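## Task

Find the printed block, which sits in one of the six drawers belonging to the two short, narrow file cabinets with three drawers each, and set it on the desk. When finished, all drawers in the room must be fully closed, both cabinets must remain roughly where they were, and the robot must not have toppled or be left leaning. Anything that stays in place only because the robot is holding it does not count.

## Robot and tools

Robot: a simulated Hello Robot Stretch 4 with a single arm. It has an omni-wheel base, a lift riding up a mast, an arm that telescopes forward, a wrist with yaw, pitch and roll, and a two-finger gripper. It stands about 1.6 m tall, and the base rim lies within 0.23 m of the base origin. Cameras: head_camera, head_left_camera, head_right_camera (fisheye) and wrist_camera. Loose objects may occasionally get nudged by something else.

Frames: the base frame sits on the floor beneath the base centre, with x forward, y left and z up. hand_pose is reported in this frame; it is a point between the open fingertips, and the printed value may be a little off. With all wrist joints at zero, the hand axes line up with the base axes. The odometry frame is the base frame as it was when the scene began.

execute_actions: argument "actions" is a list holding one action, or empty to just read the state and images. Optional "cameras" lists the cameras to return images from (null, omitted or ["all"] gives every camera; [] gives none; an unknown name rejects the call). An action holds "base", "joints" or both, optionally with "pace" and "contact_limits". Alternatively it holds only {"end_of_arm": "enable_torque"}, which re-powers any wrist or gripper motor that shut itself off, holding it where it is. All motions in one action begin together but may finish at different times, and none lasts more than 15 s.
- "base": exactly one relative move measured from where the base last reported itself. translate_m drives straight, metres, forward positive, -2 to 2. strafe_m slides sideways, metres, left positive, -2 to 2. rotate_rad turns in place, radians, counter-clockwise seen from above positive, -3.2 to 3.2.
- "joints": absolute targets keyed by joint name, any subset. lift_m 0 to 1.2 (done within ±0.004). arm_m extension 0 to 0.55 (±0.004). wrist_yaw_rad -1.134 to 4.276 (±0.02; 0 points forward, positive swings left, 3.14 is folded back, beyond 3.4 the arm may block it). wrist_pitch_rad -1.117 to 4.259 (±0.05; 0 level, 1.57 pointing down). wrist_roll_rad -1.117 to 4.259 (±0.02; 0 puts both fingers level, positive turns clockwise when viewed from behind the gripper). gripper_m -0.038 to 0.141 (±0.004), the gap between empty fingertips; negative means they squeeze each other. Out-of-range joint targets are clipped to the limit and reported; any other bad value or unknown key rejects the call and nothing moves.
- "pace": "slow", "default", "fast" or "max". Base linear speed caps are 0.1/0.3/0.4/0.6 m/s and turning 1/2/3/4 rad/s respectively, further reduced once the lift is above 0.2 m at move start (down to 0.3 m/s and 1 rad/s at 1.2 m).
- "contact_limits": only {"arm_m": value}, 0 (gentlest) to 0.75 (strongest), default 0.5; how hard the arm may press before halting.
Anything left out of an action may still be driving toward an earlier target without the status saying so. If a call reports a stop, later execute_actions, wait and finished_scene calls in the same reply are skipped.

wait: "seconds" 0 to 10; commands nothing and returns state and images.
zoom_image: "camera" plus "region" [x0, y0, x1, y1] in pixels from the top-left, at most 504 by 504, taken from that camera's latest full image.
finished_scene: "scene" is the number of the current scene; it ends the scene irreversibly once the last command has been held, and the reply states success and gives the next task. Replying without a tool call ends everything. When resuming from a summary, first send an empty action list to learn the current scene and task.

Result lines: base_status and joint_status describe how each motion ended. "done" (for the base, the wheels turned the commanded amount even if slipping); "off_target" (stopped short and may still push); "contact_stop_at_<key>" (hit something; that part goes slack, so a lift may sink and a base may drift); "limit_stop_at_<name>"; "time_out"; "torque_fault" (a wrist or gripper motor maxed out, e.g. gripper jammed against something or over about 2 kg held level, and is now limp until enable_torque). "limit_stop_at_tilt" means a lean past 6 degrees: lift, arm and wheels go slack and refuse commands until it eases. "limit_stop_at_own_body" means a joint nearly hit the robot; move it the other way. This risk rises with pitch below -0.2 combined with roll below -0.4 or above 4. To unfold at the start, send lift_m 0.4 with wrist_yaw_rad 0 together. on_its_own covers uncommanded behaviour; "held at" shows a joint's held target, not its position. lidar_m: 12 distances in metres, 30-degree sectors, the 1st straight ahead, then counter-clockwise (4th left, 7th behind, 10th right); "-" means nothing seen or closer than 0.25 m; it senses from about 0.15 m up to robot height, so table tops show, and it may miss glass, thin legs and things behind. wrist_depth_mm: a 7 by 7 grid of median depths, 100 to 2000 mm, from top left; the robot's own parts appear. base_odometry is wheel-based, heading -3.142 to 3.142, left positive; if turned_by_wheels and turned_by_imu disagree by more than about 0.1 rad, a collision or slip occurred and heading is off by roughly their difference. base_tilt in degrees, forward and right positive, with a fixed bias up to about 1.5. motor_effort gives percent of maximum, positive toward higher joint values (wheels: positive turns the base right), with the action's peak in brackets; readings are noisy and biased. A rest effort flagged as abnormal suggests pushing or carrying; a load raises wrist pitch effort.

Gripping: command gripper_m below the object's width; squeezing harder pulls it toward the wrist, opening pushes it away. Neither the reading nor "done" confirms a grasp; at commands of 0 or above, a firm hold shows as a gripper_m effort change. Raise the lift if fingertips snag on a surface below.

Avoid: dropping, slipping or slamming objects, hard hits, and heavy shoving, especially when pulling drawers or pushing them shut. Don't turn or drive carrying over 1 kg with arm_m above 0.2, particularly at fast paces; steady pushes or pulls with a high gripper or high contact limit can also tip the robot. Don't drive onto low obstacles. Keep cabinets in place and every drawer closed at the end. Less robot motion time is better.

Each tool is called as name(argument=value, ...), one argument or row to a line, values as JSON.

## Session

execute_actions(
  actions=[],
)

Scene clock: 0.00 s.
base_odometry: x=+0.000 y=+0.000 heading=+0.000 (m, m, rad; odometry frame)
turned_by_wheels: +0.000 (rad since the last result)
turned_by_imu: +0.000 (rad since the last result)
base_tilt: forward=+0.6 right=+0.1 (deg)
lidar_m: 1.12 0.82 0.83 0.98 2.77 1.46 0.90 0.80 1.66 1.02 0.93 0.94
base_status: not commanded
joint_positions: lift_m=+0.174 arm_m=+0.000 wrist_yaw_rad=+3.070 wrist_pitch_rad=+0.011 wrist_roll_rad=+0.008 gripper_m=+0.057
joint_status: not commanded
motor_effort: lift_m=+18 arm_m=-1 wrist_yaw_rad=+1 wrist_pitch_rad=-7 wrist_roll_rad=-1 gripper_m=-1 wheel_0=+0 wheel_1=+0 wheel_2=+0 (%)
hand_pose: x=-0.1103 y=+0.1079 z=+0.3493 quat_wxyz=(+0.036, -0.005, +0.004, +0.999) (m; base frame)
wrist_depth_mm: - 143 1229 1430 1808 - - / - 143 1118 1499 - - - / 107 142 233 1430 - - - / 121 144 1160 1430 - - - / 1182 1205 1098 1397 1708 - - / 1098 1042 203 1205 212 1229 1182 / 820 866 891 - 854 778 831
pictures: head_camera, head_left_camera, head_right_camera, wrist_camera
Images, in order (width x height): head_camera 420x560, head_left_camera 420x672, head_right_camera 420x672, wrist_camera 616x392.

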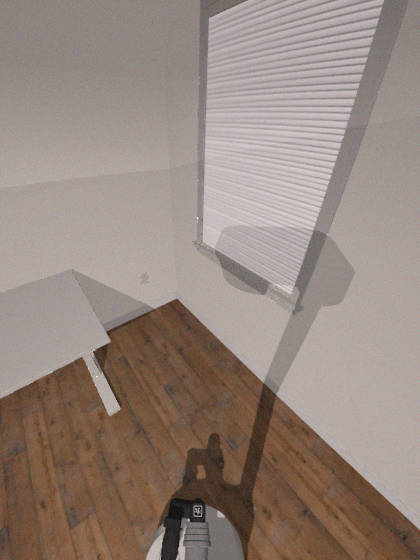

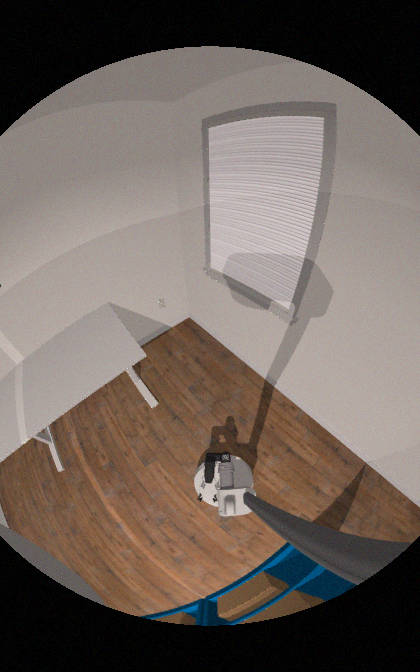

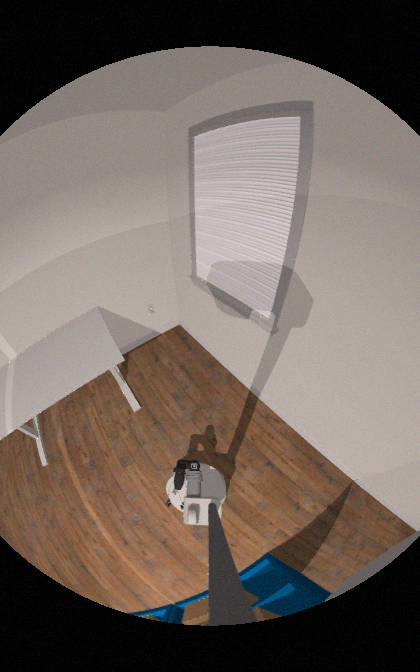

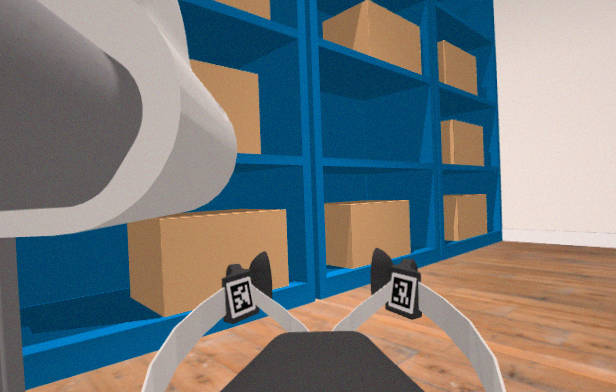

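execute_actions(
  actions=[
    {"base":{"rotate_rad":2.1}},
  ],
)

Scene clock: 3.00 s.
base_odometry: x=+0.000 y=+0.000 heading=+2.100 (m, m, rad; odometry frame)
turned_by_wheels: +2.100 (rad since the last result)
turned_by_imu: +2.068 (rad since the last result)
base_tilt: forward=+0.7 right=+0.2 (deg)
lidar_m: 2.76 1.48 0.91 0.80 1.72 1.07 0.92 0.93 1.11 0.82 0.83 1.00
base_status: done
joint_positions: lift_m=+0.174 arm_m=+0.000 wrist_yaw_rad=+3.070 wrist_pitch_rad=+0.011 wrist_roll_rad=+0.008 gripper_m=+0.057
joint_status: not commanded
motor_effort: lift_m=+18(18) arm_m=-2(2) wrist_yaw_rad=+1(0) wrist_pitch_rad=-6(7) wrist_roll_rad=-1(1) gripper_m=-1(1) wheel_0=-1(6) wheel_1=-1(8) wheel_2=-1(4) (%)
hand_pose: x=-0.1103 y=+0.1079 z=+0.3493 quat_wxyz=(+0.036, -0.005, +0.004, +0.999) (m; base frame)
wrist_depth_mm: - 143 1078 1118 1182 1281 1366 / - 143 1060 1138 1182 1281 1397 / 108 141 234 1138 1205 1308 1366 / 121 144 1060 1118 1205 1308 1366 / 946 991 1042 1138 1205 1281 1366 / 960 1008 203 1118 213 1229 1182 / 891 878 878 - 842 778 831
pictures: head_camera, head_left_camera, head_right_camera, wrist_camera
Images, in order (width x height): head_camera 420x560, head_left_camera 420x672, head_right_camera 420x672, wrist_camera 616x392.

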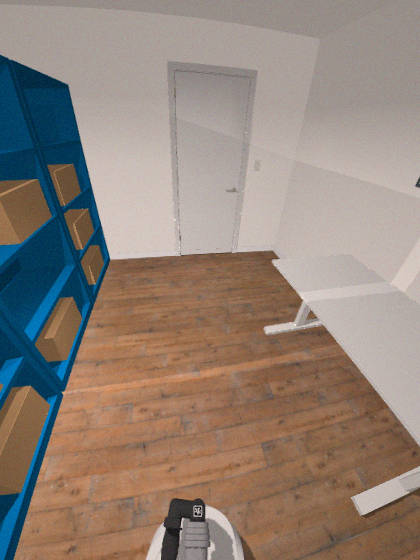

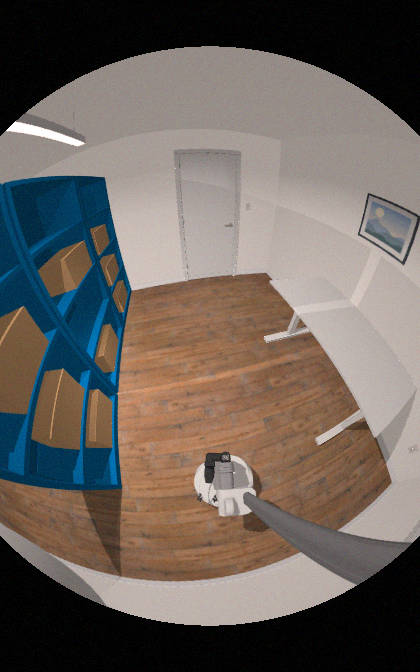

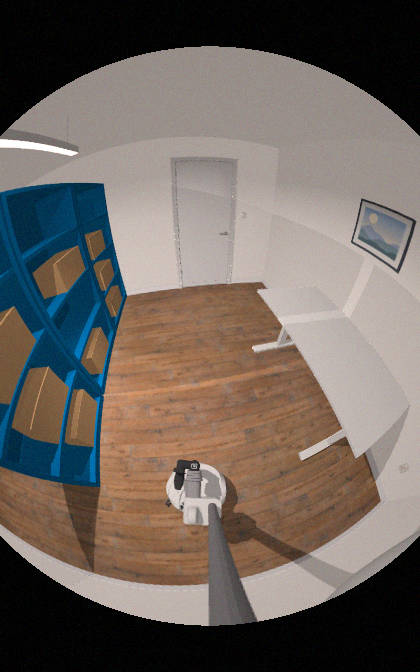

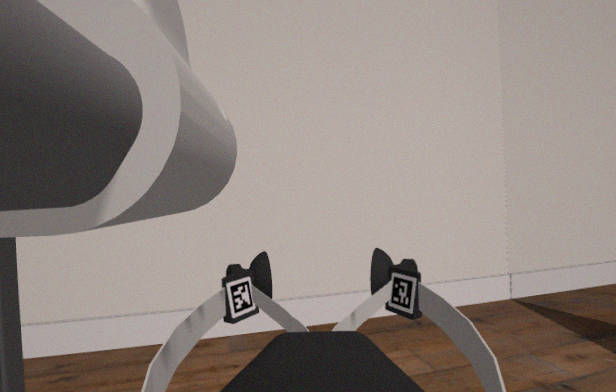

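execute_actions(
  actions=[
    {"base":{"rotate_rad":1.9}},
  ],
)

Scene clock: 6.23 s.
base_odometry: x=+0.000 y=+0.000 heading=-2.284 (m, m, rad; odometry frame)
turned_by_wheels: +1.900 (rad since the last result)
turned_by_imu: +1.871 (rad since the last result)
base_tilt: forward=+0.6 right=+0.2 (deg)
lidar_m: 0.81 1.20 0.93 0.93 0.96 1.49 0.82 0.88 1.35 2.29 1.04 0.83
base_status: done
joint_positions: lift_m=+0.174 arm_m=+0.000 wrist_yaw_rad=+3.070 wrist_pitch_rad=+0.011 wrist_roll_rad=+0.008 gripper_m=+0.057
joint_status: not commanded
motor_effort: lift_m=+18(18) arm_m=-1(1) wrist_yaw_rad=+1(1) wrist_pitch_rad=-6(6) wrist_roll_rad=-1(0) gripper_m=-4(3) wheel_0=-1(7) wheel_1=-2(4) wheel_2=+0(6) (%)
hand_pose: x=-0.1103 y=+0.1079 z=+0.3493 quat_wxyz=(+0.036, -0.005, +0.004, +0.999) (m; base frame)
wrist_depth_mm: - 143 1808 1756 1708 1708 1281 / - 143 1078 1281 1708 1708 1281 / 108 142 234 1756 1708 1708 1336 / 121 144 1808 1756 1756 1708 1308 / 1863 1808 1863 1756 1708 1756 1336 / 1397 1336 203 1205 213 1229 1160 / 904 866 878 - 854 778 831
pictures: head_camera, head_left_camera, head_right_camera, wrist_camera
Images, in order (width x height): head_camera 420x560, head_left_camera 420x672, head_right_camera 420x672, wrist_camera 616x392.

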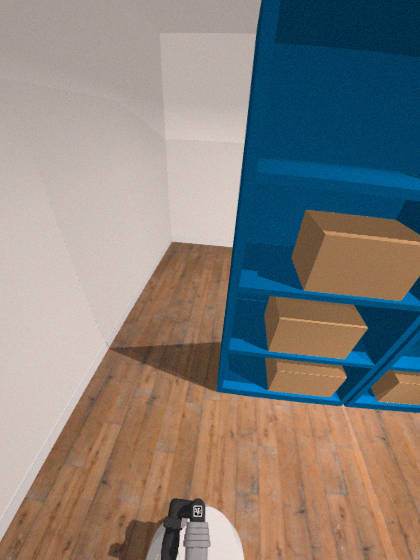

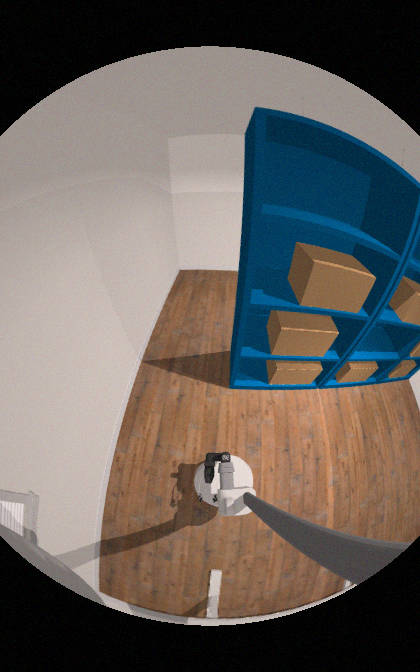

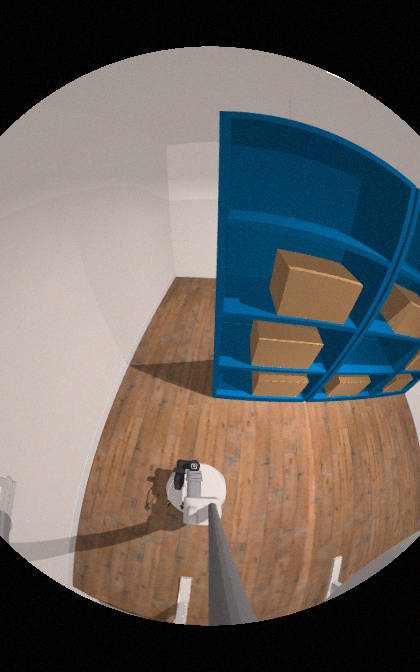

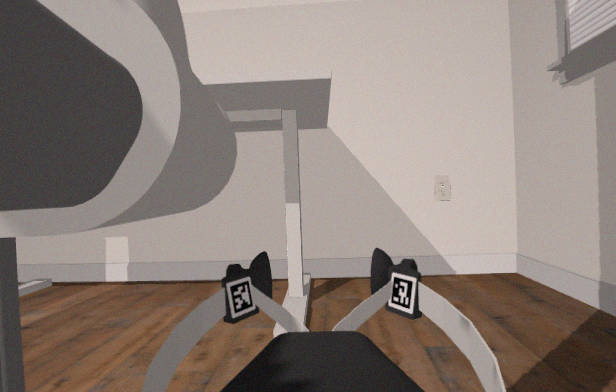

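execute_actions(
  actions=[
    {"base":{"strafe_m":0.45}},
  ],
  cameras=[],
)

execute_actions(
  actions=[
    {"base":{"translate_m":0.8}},
  ],
)

Scene clock: 11.43 s.
base_odometry: x=+0.340 y=-0.294 heading=-2.284 (m, m, rad; odometry frame)
turned_by_wheels: +0.000 (rad since the last result)
turned_by_imu: +0.000 (rad since the last result)
base_tilt: forward=+0.7 right=+0.2 (deg)
lidar_m: 1.39 0.64 0.49 0.48 0.54 0.75 0.88 0.84 1.25 2.41 1.12 0.97
base_status: done
joint_positions: lift_m=+0.174 arm_m=+0.000 wrist_yaw_rad=+3.070 wrist_pitch_rad=+0.011 wrist_roll_rad=+0.008 gripper_m=+0.057
joint_status: not commanded
motor_effort: lift_m=+18(18) arm_m=-1(1) wrist_yaw_rad=+1(1) wrist_pitch_rad=-6(7) wrist_roll_rad=-1(1) gripper_m=-2(2) wheel_0=+0(8) wheel_1=+0(9) wheel_2=+0(5) (%)
hand_pose: x=-0.1103 y=+0.1079 z=+0.3493 quat_wxyz=(+0.036, -0.005, +0.004, +0.999) (m; base frame)
wrist_depth_mm: - 143 1756 1708 1661 891 621 / - 143 1756 1708 1708 946 627 / 108 142 234 1708 1708 976 640 / 121 144 1808 1756 1661 976 640 / 1808 1756 1756 1661 1661 991 647 / 1366 1281 203 1182 213 891 647 / 904 866 891 - 842 768 654
pictures: none
No camera images: the call's "cameras" was empty. Leave "cameras" out to get every camera's image.

Scene clock: 15.60 s.
base_odometry: x=-0.183 y=-0.900 heading=-2.284 (m, m, rad; odometry frame)
turned_by_wheels: +0.000 (rad since the last result)
turned_by_imu: -0.003 (rad since the last result)
base_tilt: forward=+0.6 right=+0.1 (deg)
lidar_m: 1.12 0.51 0.38 0.39 0.44 0.67 1.64 1.69 3.38 0.53 0.55 2.42
base_status: done
joint_positions: lift_m=+0.174 arm_m=+0.000 wrist_yaw_rad=+3.070 wrist_pitch_rad=+0.011 wrist_roll_rad=+0.008 gripper_m=+0.057
joint_status: not commanded
motor_effort: lift_m=+18(17) arm_m=-1(2) wrist_yaw_rad=+1(1) wrist_pitch_rad=-6(6) wrist_roll_rad=-1(1) gripper_m=-2(3) wheel_0=+1(5) wheel_1=+1(7) wheel_2=+1(6) (%)
hand_pose: x=-0.1103 y=+0.1079 z=+0.3493 quat_wxyz=(+0.036, -0.005, +0.004, +0.999) (m; base frame)
wrist_depth_mm: - 143 - - 1618 723 484 / - 143 - - 1661 723 484 / 108 142 235 - 1756 741 496 / 121 144 - - 1808 750 496 / - - - - 1499 768 504 / 1397 1397 204 1205 212 699 504 / 904 866 891 - 854 634 508
pictures: head_camera, head_left_camera, head_right_camera, wrist_camera
Images, in order (width x height): head_camera 420x560, head_left_camera 420x672, head_right_camera 420x672, wrist_camera 616x392.

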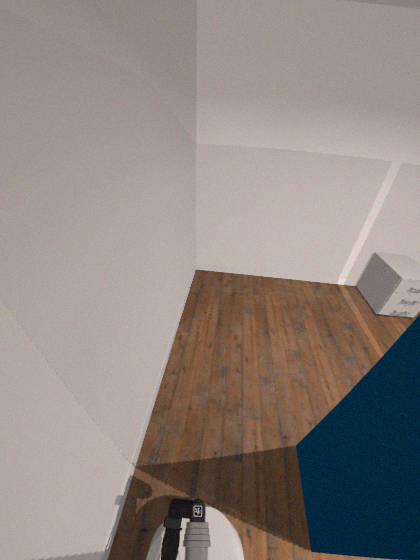

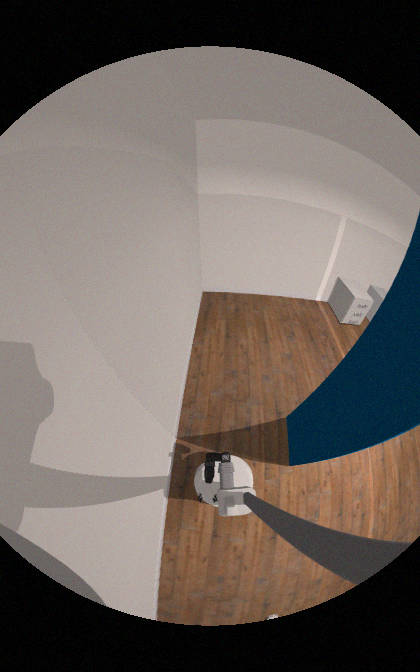

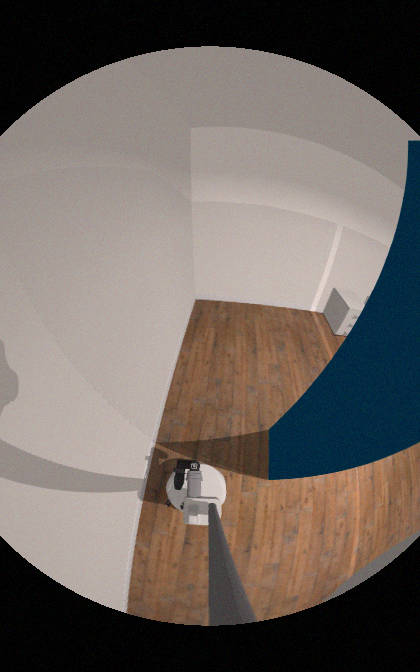

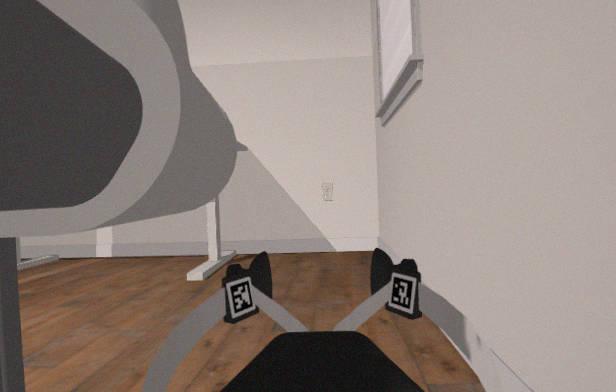

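execute_actions(
  actions=[
    {"base":{"rotate_rad":-0.125}},
  ],
  cameras=[],
)

execute_actions(
  actions=[
    {"base":{"translate_m":0.85}},
  ],
)

Scene clock: 17.87 s.
base_odometry: x=-0.183 y=-0.899 heading=-2.409 (m, m, rad; odometry frame)
turned_by_wheels: -0.125 (rad since the last result)
turned_by_imu: -0.123 (rad since the last result)
base_tilt: forward=+0.6 right=+0.1 (deg)
lidar_m: 1.68 0.60 0.41 0.38 0.42 0.58 1.50 1.63 2.14 0.53 0.53 0.76
base_status: done
joint_positions: lift_m=+0.174 arm_m=+0.000 wrist_yaw_rad=+3.070 wrist_pitch_rad=+0.011 wrist_roll_rad=+0.008 gripper_m=+0.057
joint_status: not commanded
motor_effort: lift_m=+18(18) arm_m=-1(1) wrist_yaw_rad=+1(1) wrist_pitch_rad=-6(6) wrist_roll_rad=+0(1) gripper_m=-3(3) wheel_0=+0(4) wheel_1=+0(4) wheel_2=-2(5) (%)
hand_pose: x=-0.1103 y=+0.1079 z=+0.3493 quat_wxyz=(+0.036, -0.005, +0.004, +0.999) (m; base frame)
wrist_depth_mm: - 143 - - 1025 580 424 / - 143 - - 1060 591 424 / 108 142 234 - 1078 597 430 / 121 144 - - 1098 603 433 / - - - - 991 609 439 / 1430 1366 202 1205 213 580 439 / 904 878 891 - 809 549 439
pictures: none
No camera images: the call's "cameras" was empty. Leave "cameras" out to get every camera's image.

Scene clock: 22.17 s.
base_odometry: x=-0.814 y=-1.468 heading=-2.409 (m, m, rad; odometry frame)
turned_by_wheels: +0.000 (rad since the last result)
turned_by_imu: -0.004 (rad since the last result)
base_tilt: forward=+0.7 right=+0.2 (deg)
lidar_m: 1.55 0.60 0.44 0.40 0.42 0.60 1.62 0.78 0.60 1.02 1.93 1.61
base_status: done
joint_positions: lift_m=+0.174 arm_m=+0.000 wrist_yaw_rad=+3.070 wrist_pitch_rad=+0.011 wrist_roll_rad=+0.008 gripper_m=+0.057
joint_status: not commanded
motor_effort: lift_m=+18(18) arm_m=-1(1) wrist_yaw_rad=+2(0) wrist_pitch_rad=-6(6) wrist_roll_rad=-1(1) gripper_m=-3(3) wheel_0=-1(5) wheel_1=+1(6) wheel_2=+0(9) (%)
hand_pose: x=-0.1103 y=+0.1079 z=+0.3493 quat_wxyz=(+0.036, -0.005, +0.004, +0.999) (m; base frame)
wrist_depth_mm: - 143 - - 1060 603 436 / - 143 - - 1078 603 439 / 108 142 233 - 1098 621 445 / 121 144 - - 1118 627 445 / - - - - 1042 627 449 / 1366 1366 203 1205 212 597 452 / 904 866 878 - 831 564 455
pictures: head_camera, head_left_camera, head_right_camera, wrist_camera
Images, in order (width x height): head_camera 420x560, head_left_camera 420x672, head_right_camera 420x672, wrist_camera 616x392.

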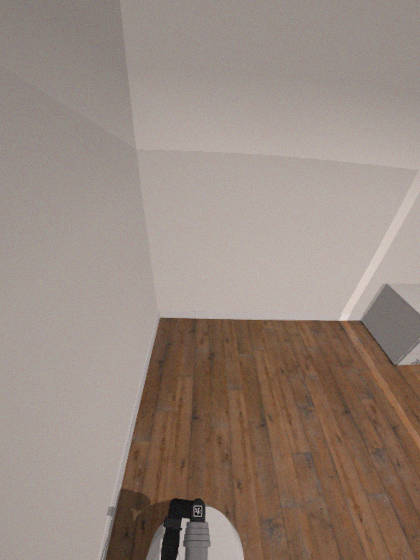

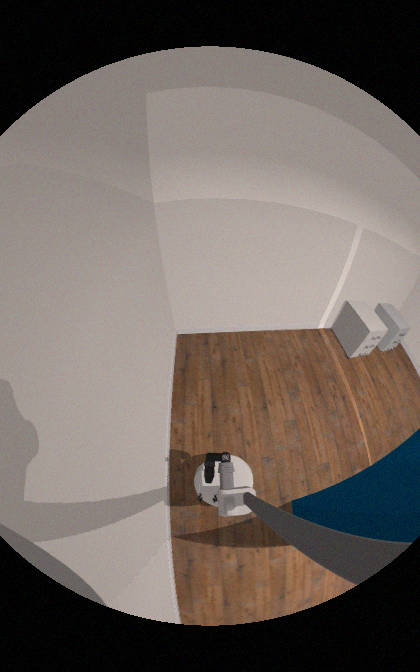

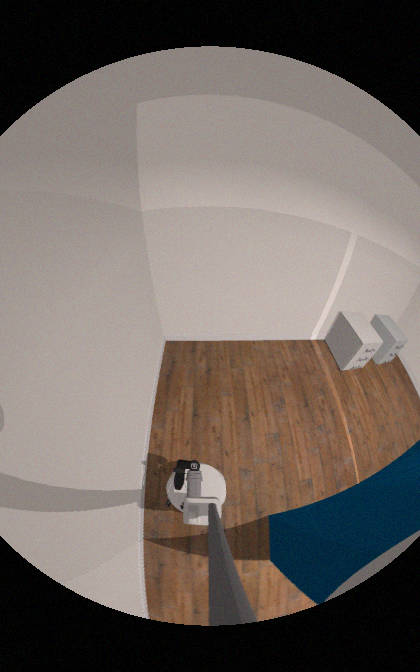

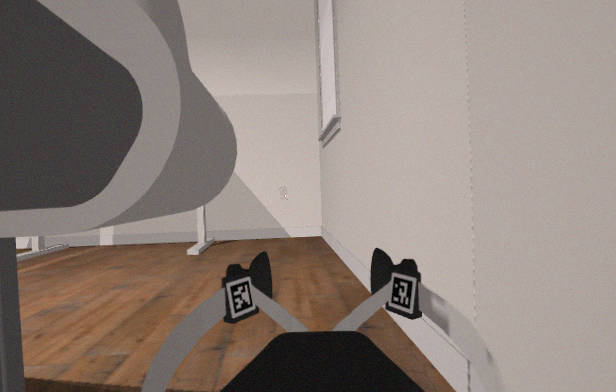

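execute_actions(
  actions=[
    {"base":{"translate_m":0.18},"joints":{"lift_m":0.4,"wrist_yaw_rad":0}},
  ],
  cameras=[],
)

execute_actions(
  actions=[
    {"base":{"strafe_m":-1.7}},
  ],
)

Scene clock: 26.00 s.
base_odometry: x=-0.948 y=-1.589 heading=-2.409 (m, m, rad; odometry frame)
turned_by_wheels: +0.000 (rad since the last result)
turned_by_imu: -0.001 (rad since the last result)
base_tilt: forward=+0.6 right=+0.2 (deg)
lidar_m: 1.36 0.62 0.43 0.40 0.44 0.57 1.63 0.76 0.68 1.68 1.86 1.43
base_status: done
joint_positions: lift_m=+0.400 arm_m=+0.000 wrist_yaw_rad=+0.000 wrist_pitch_rad=+0.011 wrist_roll_rad=+0.008 gripper_m=+0.057
joint_status: all done
motor_effort: lift_m=+20(21) arm_m=-1(1) wrist_yaw_rad=+0(3) wrist_pitch_rad=-6(7) wrist_roll_rad=-1(1) gripper_m=-2(3) wheel_0=+0(5) wheel_1=+1(9) wheel_2=+0(9) (%)
hand_pose: x=+0.4597 y=-0.0873 z=+0.5748 quat_wxyz=(+1.000, +0.004, +0.006, +0.000) (m; base frame)
wrist_depth_mm: 768 1138 1160 1160 1160 1182 1160 / 750 1138 1182 1160 1160 1138 1160 / 741 1098 1160 1160 1182 1160 1182 / 741 1098 1160 1160 1160 1160 1182 / 741 1078 1182 1205 1160 1160 1182 / 723 1060 203 1160 212 1182 1182 / 741 946 1182 - 1138 1182 1160
pictures: none
No camera images: the call's "cameras" was empty. Leave "cameras" out to get every camera's image.

Scene clock: 33.00 s.
base_odometry: x=-2.086 y=-0.325 heading=-2.409 (m, m, rad; odometry frame)
turned_by_wheels: +0.000 (rad since the last result)
turned_by_imu: +0.001 (rad since the last result)
base_tilt: forward=+0.7 right=+0.2 (deg)
lidar_m: 0.81 1.44 1.94 2.09 0.61 0.45 0.42 0.43 0.59 1.59 1.21 0.83
base_status: done
joint_positions: lift_m=+0.400 arm_m=+0.000 wrist_yaw_rad=+0.000 wrist_pitch_rad=+0.011 wrist_roll_rad=+0.008 gripper_m=+0.057
joint_status: not commanded
motor_effort: lift_m=+19(20) arm_m=-1(1) wrist_yaw_rad=+1(1) wrist_pitch_rad=-7(7) wrist_roll_rad=-2(1) gripper_m=-2(2) wheel_0=-1(8) wheel_1=+2(9) wheel_2=+0(4) (%)
hand_pose: x=+0.4597 y=-0.0874 z=+0.5749 quat_wxyz=(+1.000, +0.004, +0.006, +0.000) (m; base frame)
wrist_depth_mm: 1205 1205 1182 1182 1182 1182 1182 / 1182 1205 1205 1205 1205 1205 1205 / 1205 1205 1182 1182 1205 1182 1182 / 1182 1205 1205 1205 1205 1182 1205 / 1205 1205 1205 654 627 1160 960 / 1205 1205 203 621 213 627 946 / 1205 1229 1182 - 627 627 1008
pictures: head_camera, head_left_camera, head_right_camera, wrist_camera
Images, in order (width x height): head_camera 420x560, head_left_camera 420x672, head_right_camera 420x672, wrist_camera 616x392.

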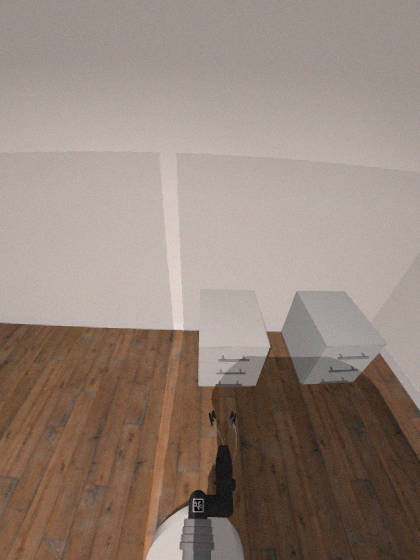

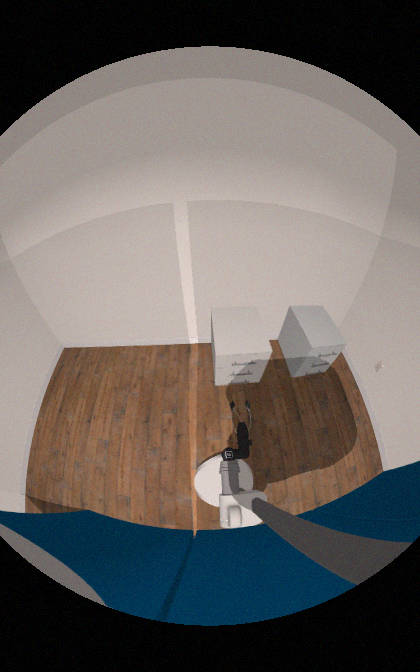

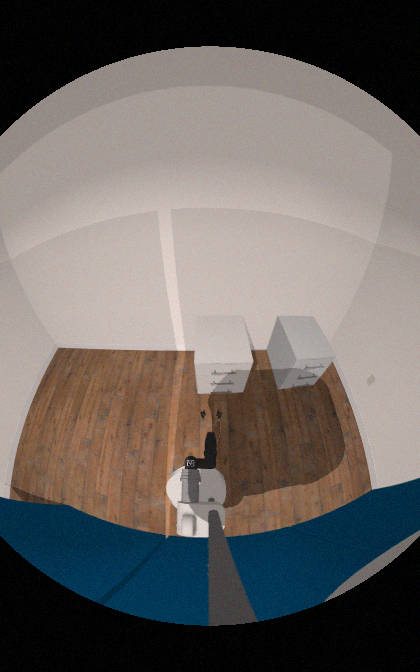

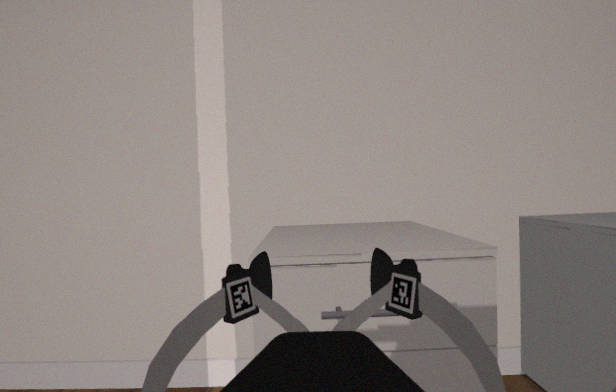

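execute_actions(
  actions=[
    {"base":{"strafe_m":-0.11},"joints":{"lift_m":0.255,"wrist_roll_rad":1.57,"gripper_m":0.07,"arm_m":0.15}},
  ],
  cameras=["head_camera","wrist_camera"],
)

Scene clock: 39.37 s.
base_odometry: x=-2.159 y=-0.243 heading=-2.409 (m, m, rad; odometry frame)
turned_by_wheels: +0.000 (rad since the last result)
turned_by_imu: +0.000 (rad since the last result)
base_tilt: forward=+0.6 right=+0.2 (deg)
lidar_m: 0.79 1.44 1.95 2.21 0.60 0.44 0.41 0.44 0.57 1.50 1.20 0.87
base_status: done
joint_positions: lift_m=+0.255 arm_m=+0.149 wrist_yaw_rad=+0.000 wrist_pitch_rad=+0.011 wrist_roll_rad=+1.570 gripper_m=+0.070
joint_status: all done
motor_effort: lift_m=+16(20) arm_m=+5(4) wrist_yaw_rad=+1(0) wrist_pitch_rad=-6(6) wrist_roll_rad=+0(7) gripper_m=-1(3) wheel_0=-1(8) wheel_1=+2(9) wheel_2=+0(3) (%)
hand_pose: x=+0.6085 y=-0.0874 z=+0.4302 quat_wxyz=(+0.707, +0.707, +0.004, -0.004) (m; base frame)
wrist_depth_mm: 1078 1078 1060 1060 1060 917 634 / 1098 1060 1078 1060 1060 480 473 / 1098 1060 1060 480 480 473 469 / 1060 1078 1042 477 477 469 469 / 1078 1060 1060 480 473 466 462 / 1060 1060 197 473 196 462 462 / 1060 1060 1060 - 469 459 462
pictures: head_camera, wrist_camera
Images, in order (width x height): head_camera 420x560, wrist_camera 616x392.

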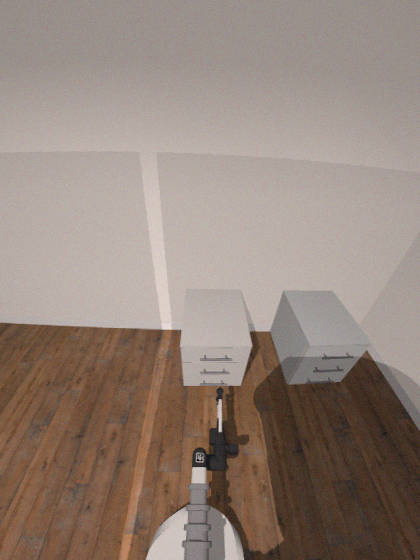

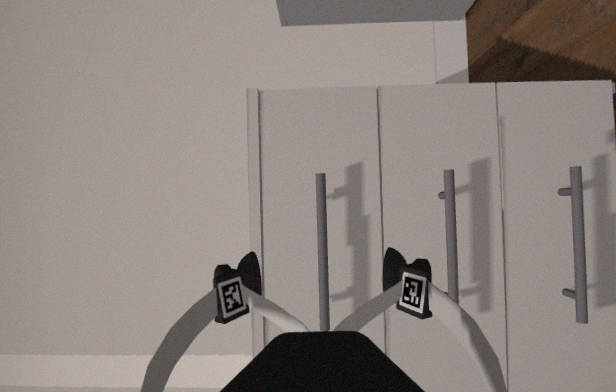

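execute_actions(
  actions=[
    {"base":{"rotate_rad":0.03},"joints":{"arm_m":0.3}},
  ],
  cameras=["head_camera","wrist_camera"],
)

Scene clock: 43.27 s.
base_odometry: x=-2.159 y=-0.243 heading=-2.379 (m, m, rad; odometry frame)
turned_by_wheels: +0.030 (rad since the last result)
turned_by_imu: +0.030 (rad since the last result)
base_tilt: forward=+0.6 right=+0.2 (deg)
lidar_m: 0.81 1.47 2.04 2.20 0.59 0.43 0.41 0.44 0.62 1.50 1.16 0.87
base_status: done
joint_positions: lift_m=+0.255 arm_m=+0.299 wrist_yaw_rad=+0.000 wrist_pitch_rad=+0.011 wrist_roll_rad=+1.570 gripper_m=+0.070
joint_status: all done
motor_effort: lift_m=+16(15) arm_m=+5(5) wrist_yaw_rad=+1(1) wrist_pitch_rad=-6(5) wrist_roll_rad=-1(1) gripper_m=-2(1) wheel_0=+0(5) wheel_1=-2(3) wheel_2=+1(4) (%)
hand_pose: x=+0.7585 y=-0.0874 z=+0.4302 quat_wxyz=(+0.707, +0.707, +0.004, -0.004) (m; base frame)
wrist_depth_mm: 917 904 878 324 322 319 315 / 917 904 325 324 320 319 317 / 904 904 336 322 322 319 317 / 917 917 330 322 319 317 317 / 931 904 325 322 320 319 315 / 904 904 197 322 195 317 317 / 917 917 904 - 317 317 314
pictures: head_camera, wrist_camera
Images, in order (width x height): head_camera 420x560, wrist_camera 616x392.

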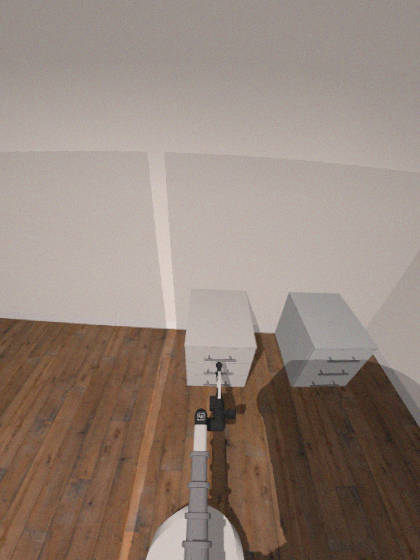

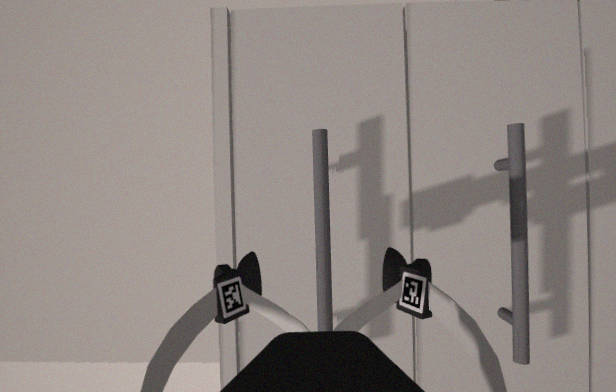

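execute_actions(
  actions=[
    {"joints":{"arm_m":0.36},"contact_limits":{"arm_m":0.15},"pace":"slow"},
  ],
  cameras=["head_camera","wrist_camera"],
)

Scene clock: 46.33 s.
base_odometry: x=-2.159 y=-0.243 heading=-2.379 (m, m, rad; odometry frame)
turned_by_wheels: +0.000 (rad since the last result)
turned_by_imu: +0.000 (rad since the last result)
base_tilt: forward=+0.6 right=+0.2 (deg)
lidar_m: 0.81 1.45 2.02 2.20 0.62 0.44 0.42 0.44 0.62 1.49 1.14 0.87
base_status: not commanded
joint_positions: lift_m=+0.255 arm_m=+0.359 wrist_yaw_rad=+0.000 wrist_pitch_rad=+0.011 wrist_roll_rad=+1.570 gripper_m=+0.070
joint_status: all done
motor_effort: lift_m=+16(15) arm_m=+5(7) wrist_yaw_rad=+1(0) wrist_pitch_rad=-5(6) wrist_roll_rad=-1(0) gripper_m=-3(1) wheel_0=+0(0) wheel_1=-1(1) wheel_2=+1(1) (%)
contact_limits: arm_m 0.15
hand_pose: x=+0.8185 y=-0.0874 z=+0.4302 quat_wxyz=(+0.707, +0.707, +0.004, -0.004) (m; base frame)
wrist_depth_mm: 854 831 265 263 262 258 257 / 854 842 264 262 262 258 257 / 854 842 263 262 260 257 235 / 854 854 264 262 260 258 243 / 854 854 264 262 259 258 243 / 854 842 198 229 196 257 257 / 854 854 263 - 258 257 256
pictures: head_camera, wrist_camera
Images, in order (width x height): head_camera 420x560, wrist_camera 616x392.

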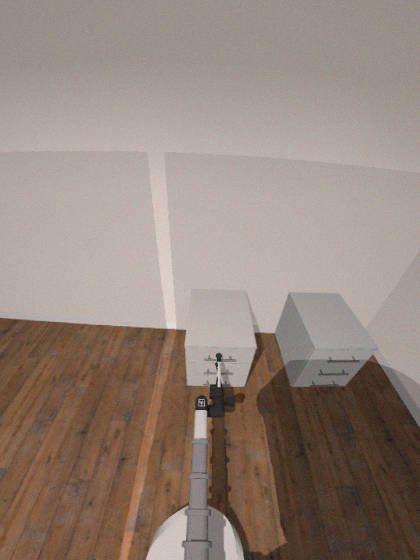

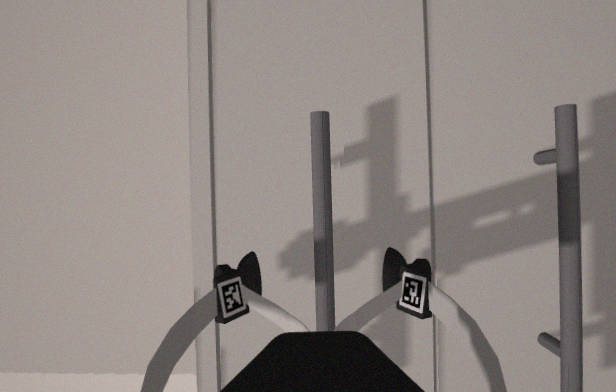

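execute_actions(
  actions=[
    {"joints":{"arm_m":0.367,"gripper_m":-0.02}},
  ],
  cameras=["wrist_camera"],
)

execute_actions(
  actions=[
    {"joints":{"arm_m":0.05},"pace":"slow"},
  ],
  cameras=["head_camera","wrist_camera"],
)

Scene clock: 49.57 s.
base_odometry: x=-2.159 y=-0.243 heading=-2.379 (m, m, rad; odometry frame)
turned_by_wheels: +0.000 (rad since the last result)
turned_by_imu: +0.000 (rad since the last result)
base_tilt: forward=+0.6 right=+0.1 (deg)
lidar_m: 0.81 1.46 2.03 2.20 0.62 0.44 0.42 0.45 0.63 1.51 1.14 0.87
base_status: not commanded
joint_positions: lift_m=+0.255 arm_m=+0.366 wrist_yaw_rad=+0.001 wrist_pitch_rad=+0.013 wrist_roll_rad=+1.570 gripper_m=-0.019
joint_status: all done
motor_effort: lift_m=+16(15) arm_m=+4(4) wrist_yaw_rad=-3(3) wrist_pitch_rad=-11(11) wrist_roll_rad=-1(0) gripper_m=-20(20) wheel_0=+0(1) wheel_1=-1(1) wheel_2=+1(1) (%)
hand_pose: x=+0.8258 y=-0.0872 z=+0.4297 quat_wxyz=(+0.707, +0.707, +0.005, -0.004) (m; base frame)
wrist_depth_mm: 842 831 249 248 247 251 249 / 854 831 250 248 247 251 250 / 842 831 249 248 247 251 250 / 842 831 249 248 246 250 250 / 842 842 250 247 246 251 250 / 854 842 184 209 183 250 250 / 842 831 249 - 245 250 249
pictures: wrist_camera
Images, in order (width x height): wrist_camera 616x392.

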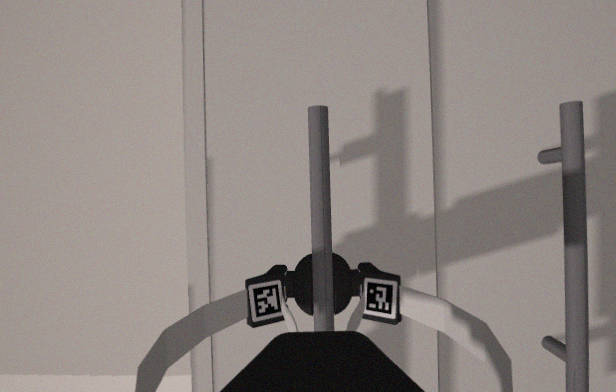

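Scene clock: 54.03 s.
base_odometry: x=-2.159 y=-0.243 heading=-2.379 (m, m, rad; odometry frame)
turned_by_wheels: +0.000 (rad since the last result)
turned_by_imu: +0.000 (rad since the last result)
base_tilt: forward=+0.7 right=+0.2 (deg)
lidar_m: 0.51 1.46 2.04 2.21 0.61 0.43 0.40 0.42 0.61 1.52 1.15 0.54
base_status: not commanded
joint_positions: lift_m=+0.255 arm_m=+0.051 wrist_yaw_rad=+0.000 wrist_pitch_rad=+0.014 wrist_roll_rad=+1.570 gripper_m=-0.019
joint_status: all done
motor_effort: lift_m=+16(16) arm_m=-5(6) wrist_yaw_rad=+1(2) wrist_pitch_rad=-14(14) wrist_roll_rad=+0(1) gripper_m=-19(20) wheel_0=+0(0) wheel_1=-2(1) wheel_2=+1(1) (%)
hand_pose: x=+0.5103 y=-0.0874 z=+0.4293 quat_wxyz=(+0.707, +0.707, +0.005, -0.005) (m; base frame)
wrist_depth_mm: 1160 1160 249 248 247 904 634 / 1160 1160 249 248 247 564 580 / 1160 1160 249 247 246 564 564 / 1182 1160 249 248 246 569 569 / 1182 1160 249 247 246 569 564 / 1182 1160 184 212 184 569 564 / 1182 1160 248 - 245 778 634
pictures: head_camera, wrist_camera
Images, in order (width x height): head_camera 420x560, wrist_camera 616x392.

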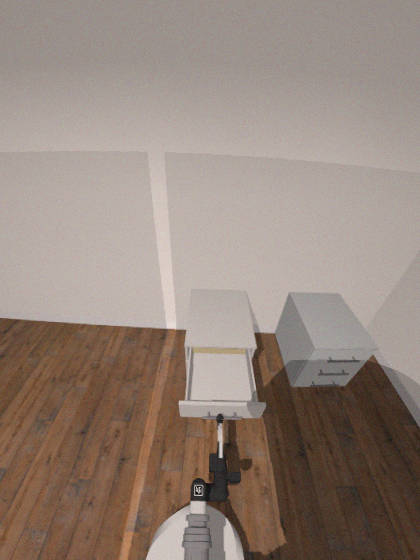

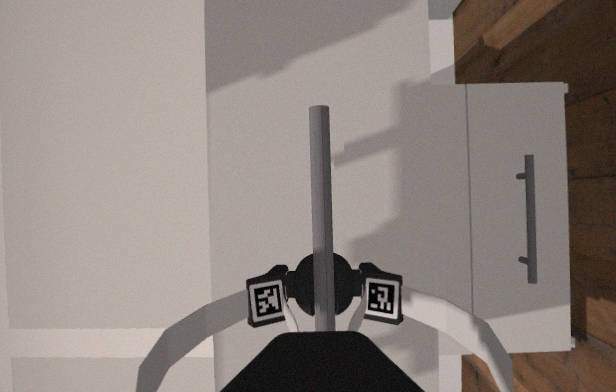

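Something tan at the back; open further.

execute_actions(
  actions=[
    {"joints":{"arm_m":0.0},"base":{"translate_m":-0.08},"pace":"slow"},
  ],
  cameras=["head_camera"],
)

zoom_image(
  camera="head_camera",
  region=[150, 280, 300, 450],
)

Scene clock: 57.47 s.
base_odometry: x=-2.101 y=-0.188 heading=-2.379 (m, m, rad; odometry frame)
turned_by_wheels: +0.000 (rad since the last result)
turned_by_imu: +0.000 (rad since the last result)
base_tilt: forward=+0.6 right=+0.2 (deg)
lidar_m: 0.54 1.53 2.13 2.20 0.50 0.35 0.33 0.36 0.49 1.48 1.26 0.57
base_status: done
joint_positions: lift_m=+0.255 arm_m=+0.001 wrist_yaw_rad=+0.000 wrist_pitch_rad=+0.012 wrist_roll_rad=+1.570 gripper_m=-0.020
joint_status: all done
motor_effort: lift_m=+16(17) arm_m=-5(11) wrist_yaw_rad=+1(14) wrist_pitch_rad=-8(16) wrist_roll_rad=+0(1) gripper_m=-13(24) wheel_0=-1(7) wheel_1=-3(4) wheel_2=+1(10) (%)
hand_pose: x=+0.4603 y=-0.0874 z=+0.4300 quat_wxyz=(+0.707, +0.707, +0.004, -0.004) (m; base frame)
wrist_depth_mm: 1308 1281 1281 355 1025 931 634 / 1308 1308 1281 353 353 878 640 / 1308 1308 1281 353 353 699 647 / 1308 1308 1281 355 353 691 647 / 1308 1308 1281 353 351 699 654 / 1336 1308 355 204 183 699 661 / 1308 1308 1308 - 1281 809 654
pictures: head_camera
Images, in order (width x height): head_camera 420x560.

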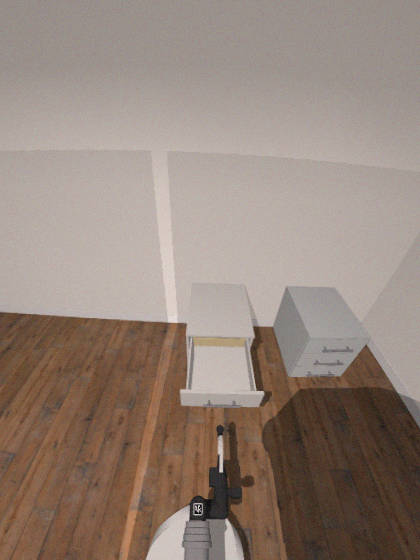

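Region (150, 280, 300, 450) of head_camera's 420x560 image, scaled by 2.965, with more detail than that image has; it fills the left 445 columns of this view, and the rest is white.

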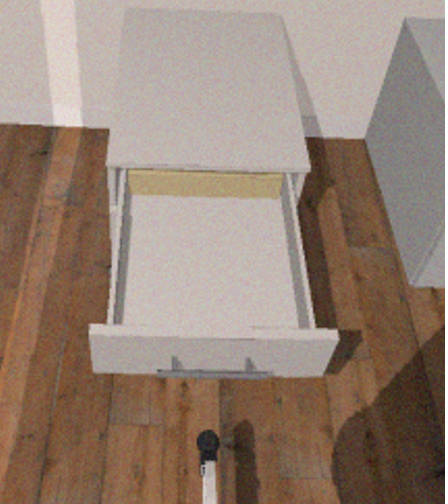

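execute_actions(
  actions=[
    {"joints":{"lift_m":0.7,"wrist_pitch_rad":0.9},"pace":"fast"},
  ],
  cameras=["wrist_camera"],
)

Scene clock: 62.07 s.
base_odometry: x=-2.101 y=-0.188 heading=-2.379 (m, m, rad; odometry frame)
turned_by_wheels: +0.000 (rad since the last result)
turned_by_imu: +0.000 (rad since the last result)
base_tilt: forward=+0.6 right=+0.2 (deg)
lidar_m: 0.53 1.54 2.12 2.20 0.50 0.35 0.33 0.35 0.50 1.48 1.27 0.55
base_status: not commanded
joint_positions: lift_m=+0.700 arm_m=+0.001 wrist_yaw_rad=+0.000 wrist_pitch_rad=+0.901 wrist_roll_rad=+1.570 gripper_m=-0.020
joint_status: all done
motor_effort: lift_m=+20(23) arm_m=-5(5) wrist_yaw_rad=+1(1) wrist_pitch_rad=-2(1) wrist_roll_rad=-1(1) gripper_m=-14(13) wheel_0=-1(1) wheel_1=-2(3) wheel_2=+0(0) (%)
hand_pose: x=+0.3508 y=-0.0874 z=+0.6518 quat_wxyz=(+0.637, +0.636, +0.308, -0.308) (m; base frame)
wrist_depth_mm: 1078 1118 1118 1078 891 768 683 / 1078 1308 1366 1025 904 768 683 / 1078 798 715 585 917 778 691 / 1025 788 768 559 904 778 691 / 1025 798 759 535 904 778 691 / 1060 809 500 204 185 778 683 / 1098 1229 1366 - 891 741 699
pictures: wrist_camera
Images, in order (width x height): wrist_camera 616x392.

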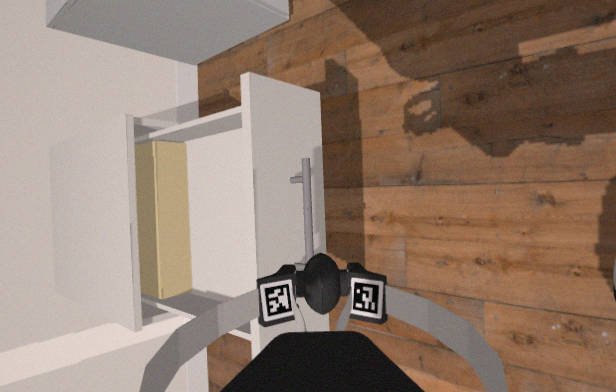

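execute_actions(
  actions=[
    {"joints":{"arm_m":0.35,"wrist_pitch_rad":1.3},"pace":"fast"},
  ],
  cameras=["wrist_camera"],
)

Scene clock: 64.63 s.
base_odometry: x=-2.101 y=-0.188 heading=-2.379 (m, m, rad; odometry frame)
turned_by_wheels: +0.000 (rad since the last result)
turned_by_imu: +0.000 (rad since the last result)
base_tilt: forward=+0.7 right=+0.2 (deg)
lidar_m: 0.52 1.54 2.15 2.20 0.49 0.35 0.34 0.35 0.50 1.48 1.25 0.58
base_status: not commanded
joint_positions: lift_m=+0.700 arm_m=+0.349 wrist_yaw_rad=+0.000 wrist_pitch_rad=+1.300 wrist_roll_rad=+1.570 gripper_m=-0.020
joint_status: all done
motor_effort: lift_m=+20(20) arm_m=+5(5) wrist_yaw_rad=+0(2) wrist_pitch_rad=+0(2) wrist_roll_rad=+0(0) gripper_m=-14(14) wheel_0=-1(1) wheel_1=-2(3) wheel_2=+0(0) (%)
hand_pose: x=+0.5971 y=-0.0874 z=+0.6000 quat_wxyz=(+0.563, +0.563, +0.428, -0.428) (m; base frame)
wrist_depth_mm: 976 1008 931 854 788 741 707 / 415 525 488 449 788 741 707 / 415 535 504 469 778 741 707 / 418 539 508 469 452 750 707 / 418 535 508 462 430 750 707 / 418 539 496 204 185 750 715 / 418 480 442 - 788 741 715
pictures: wrist_camera
Images, in order (width x height): wrist_camera 616x392.

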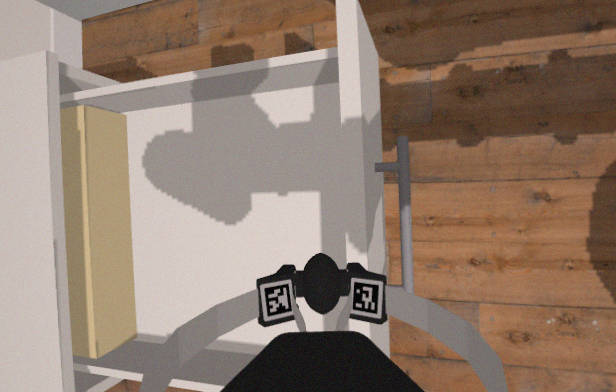

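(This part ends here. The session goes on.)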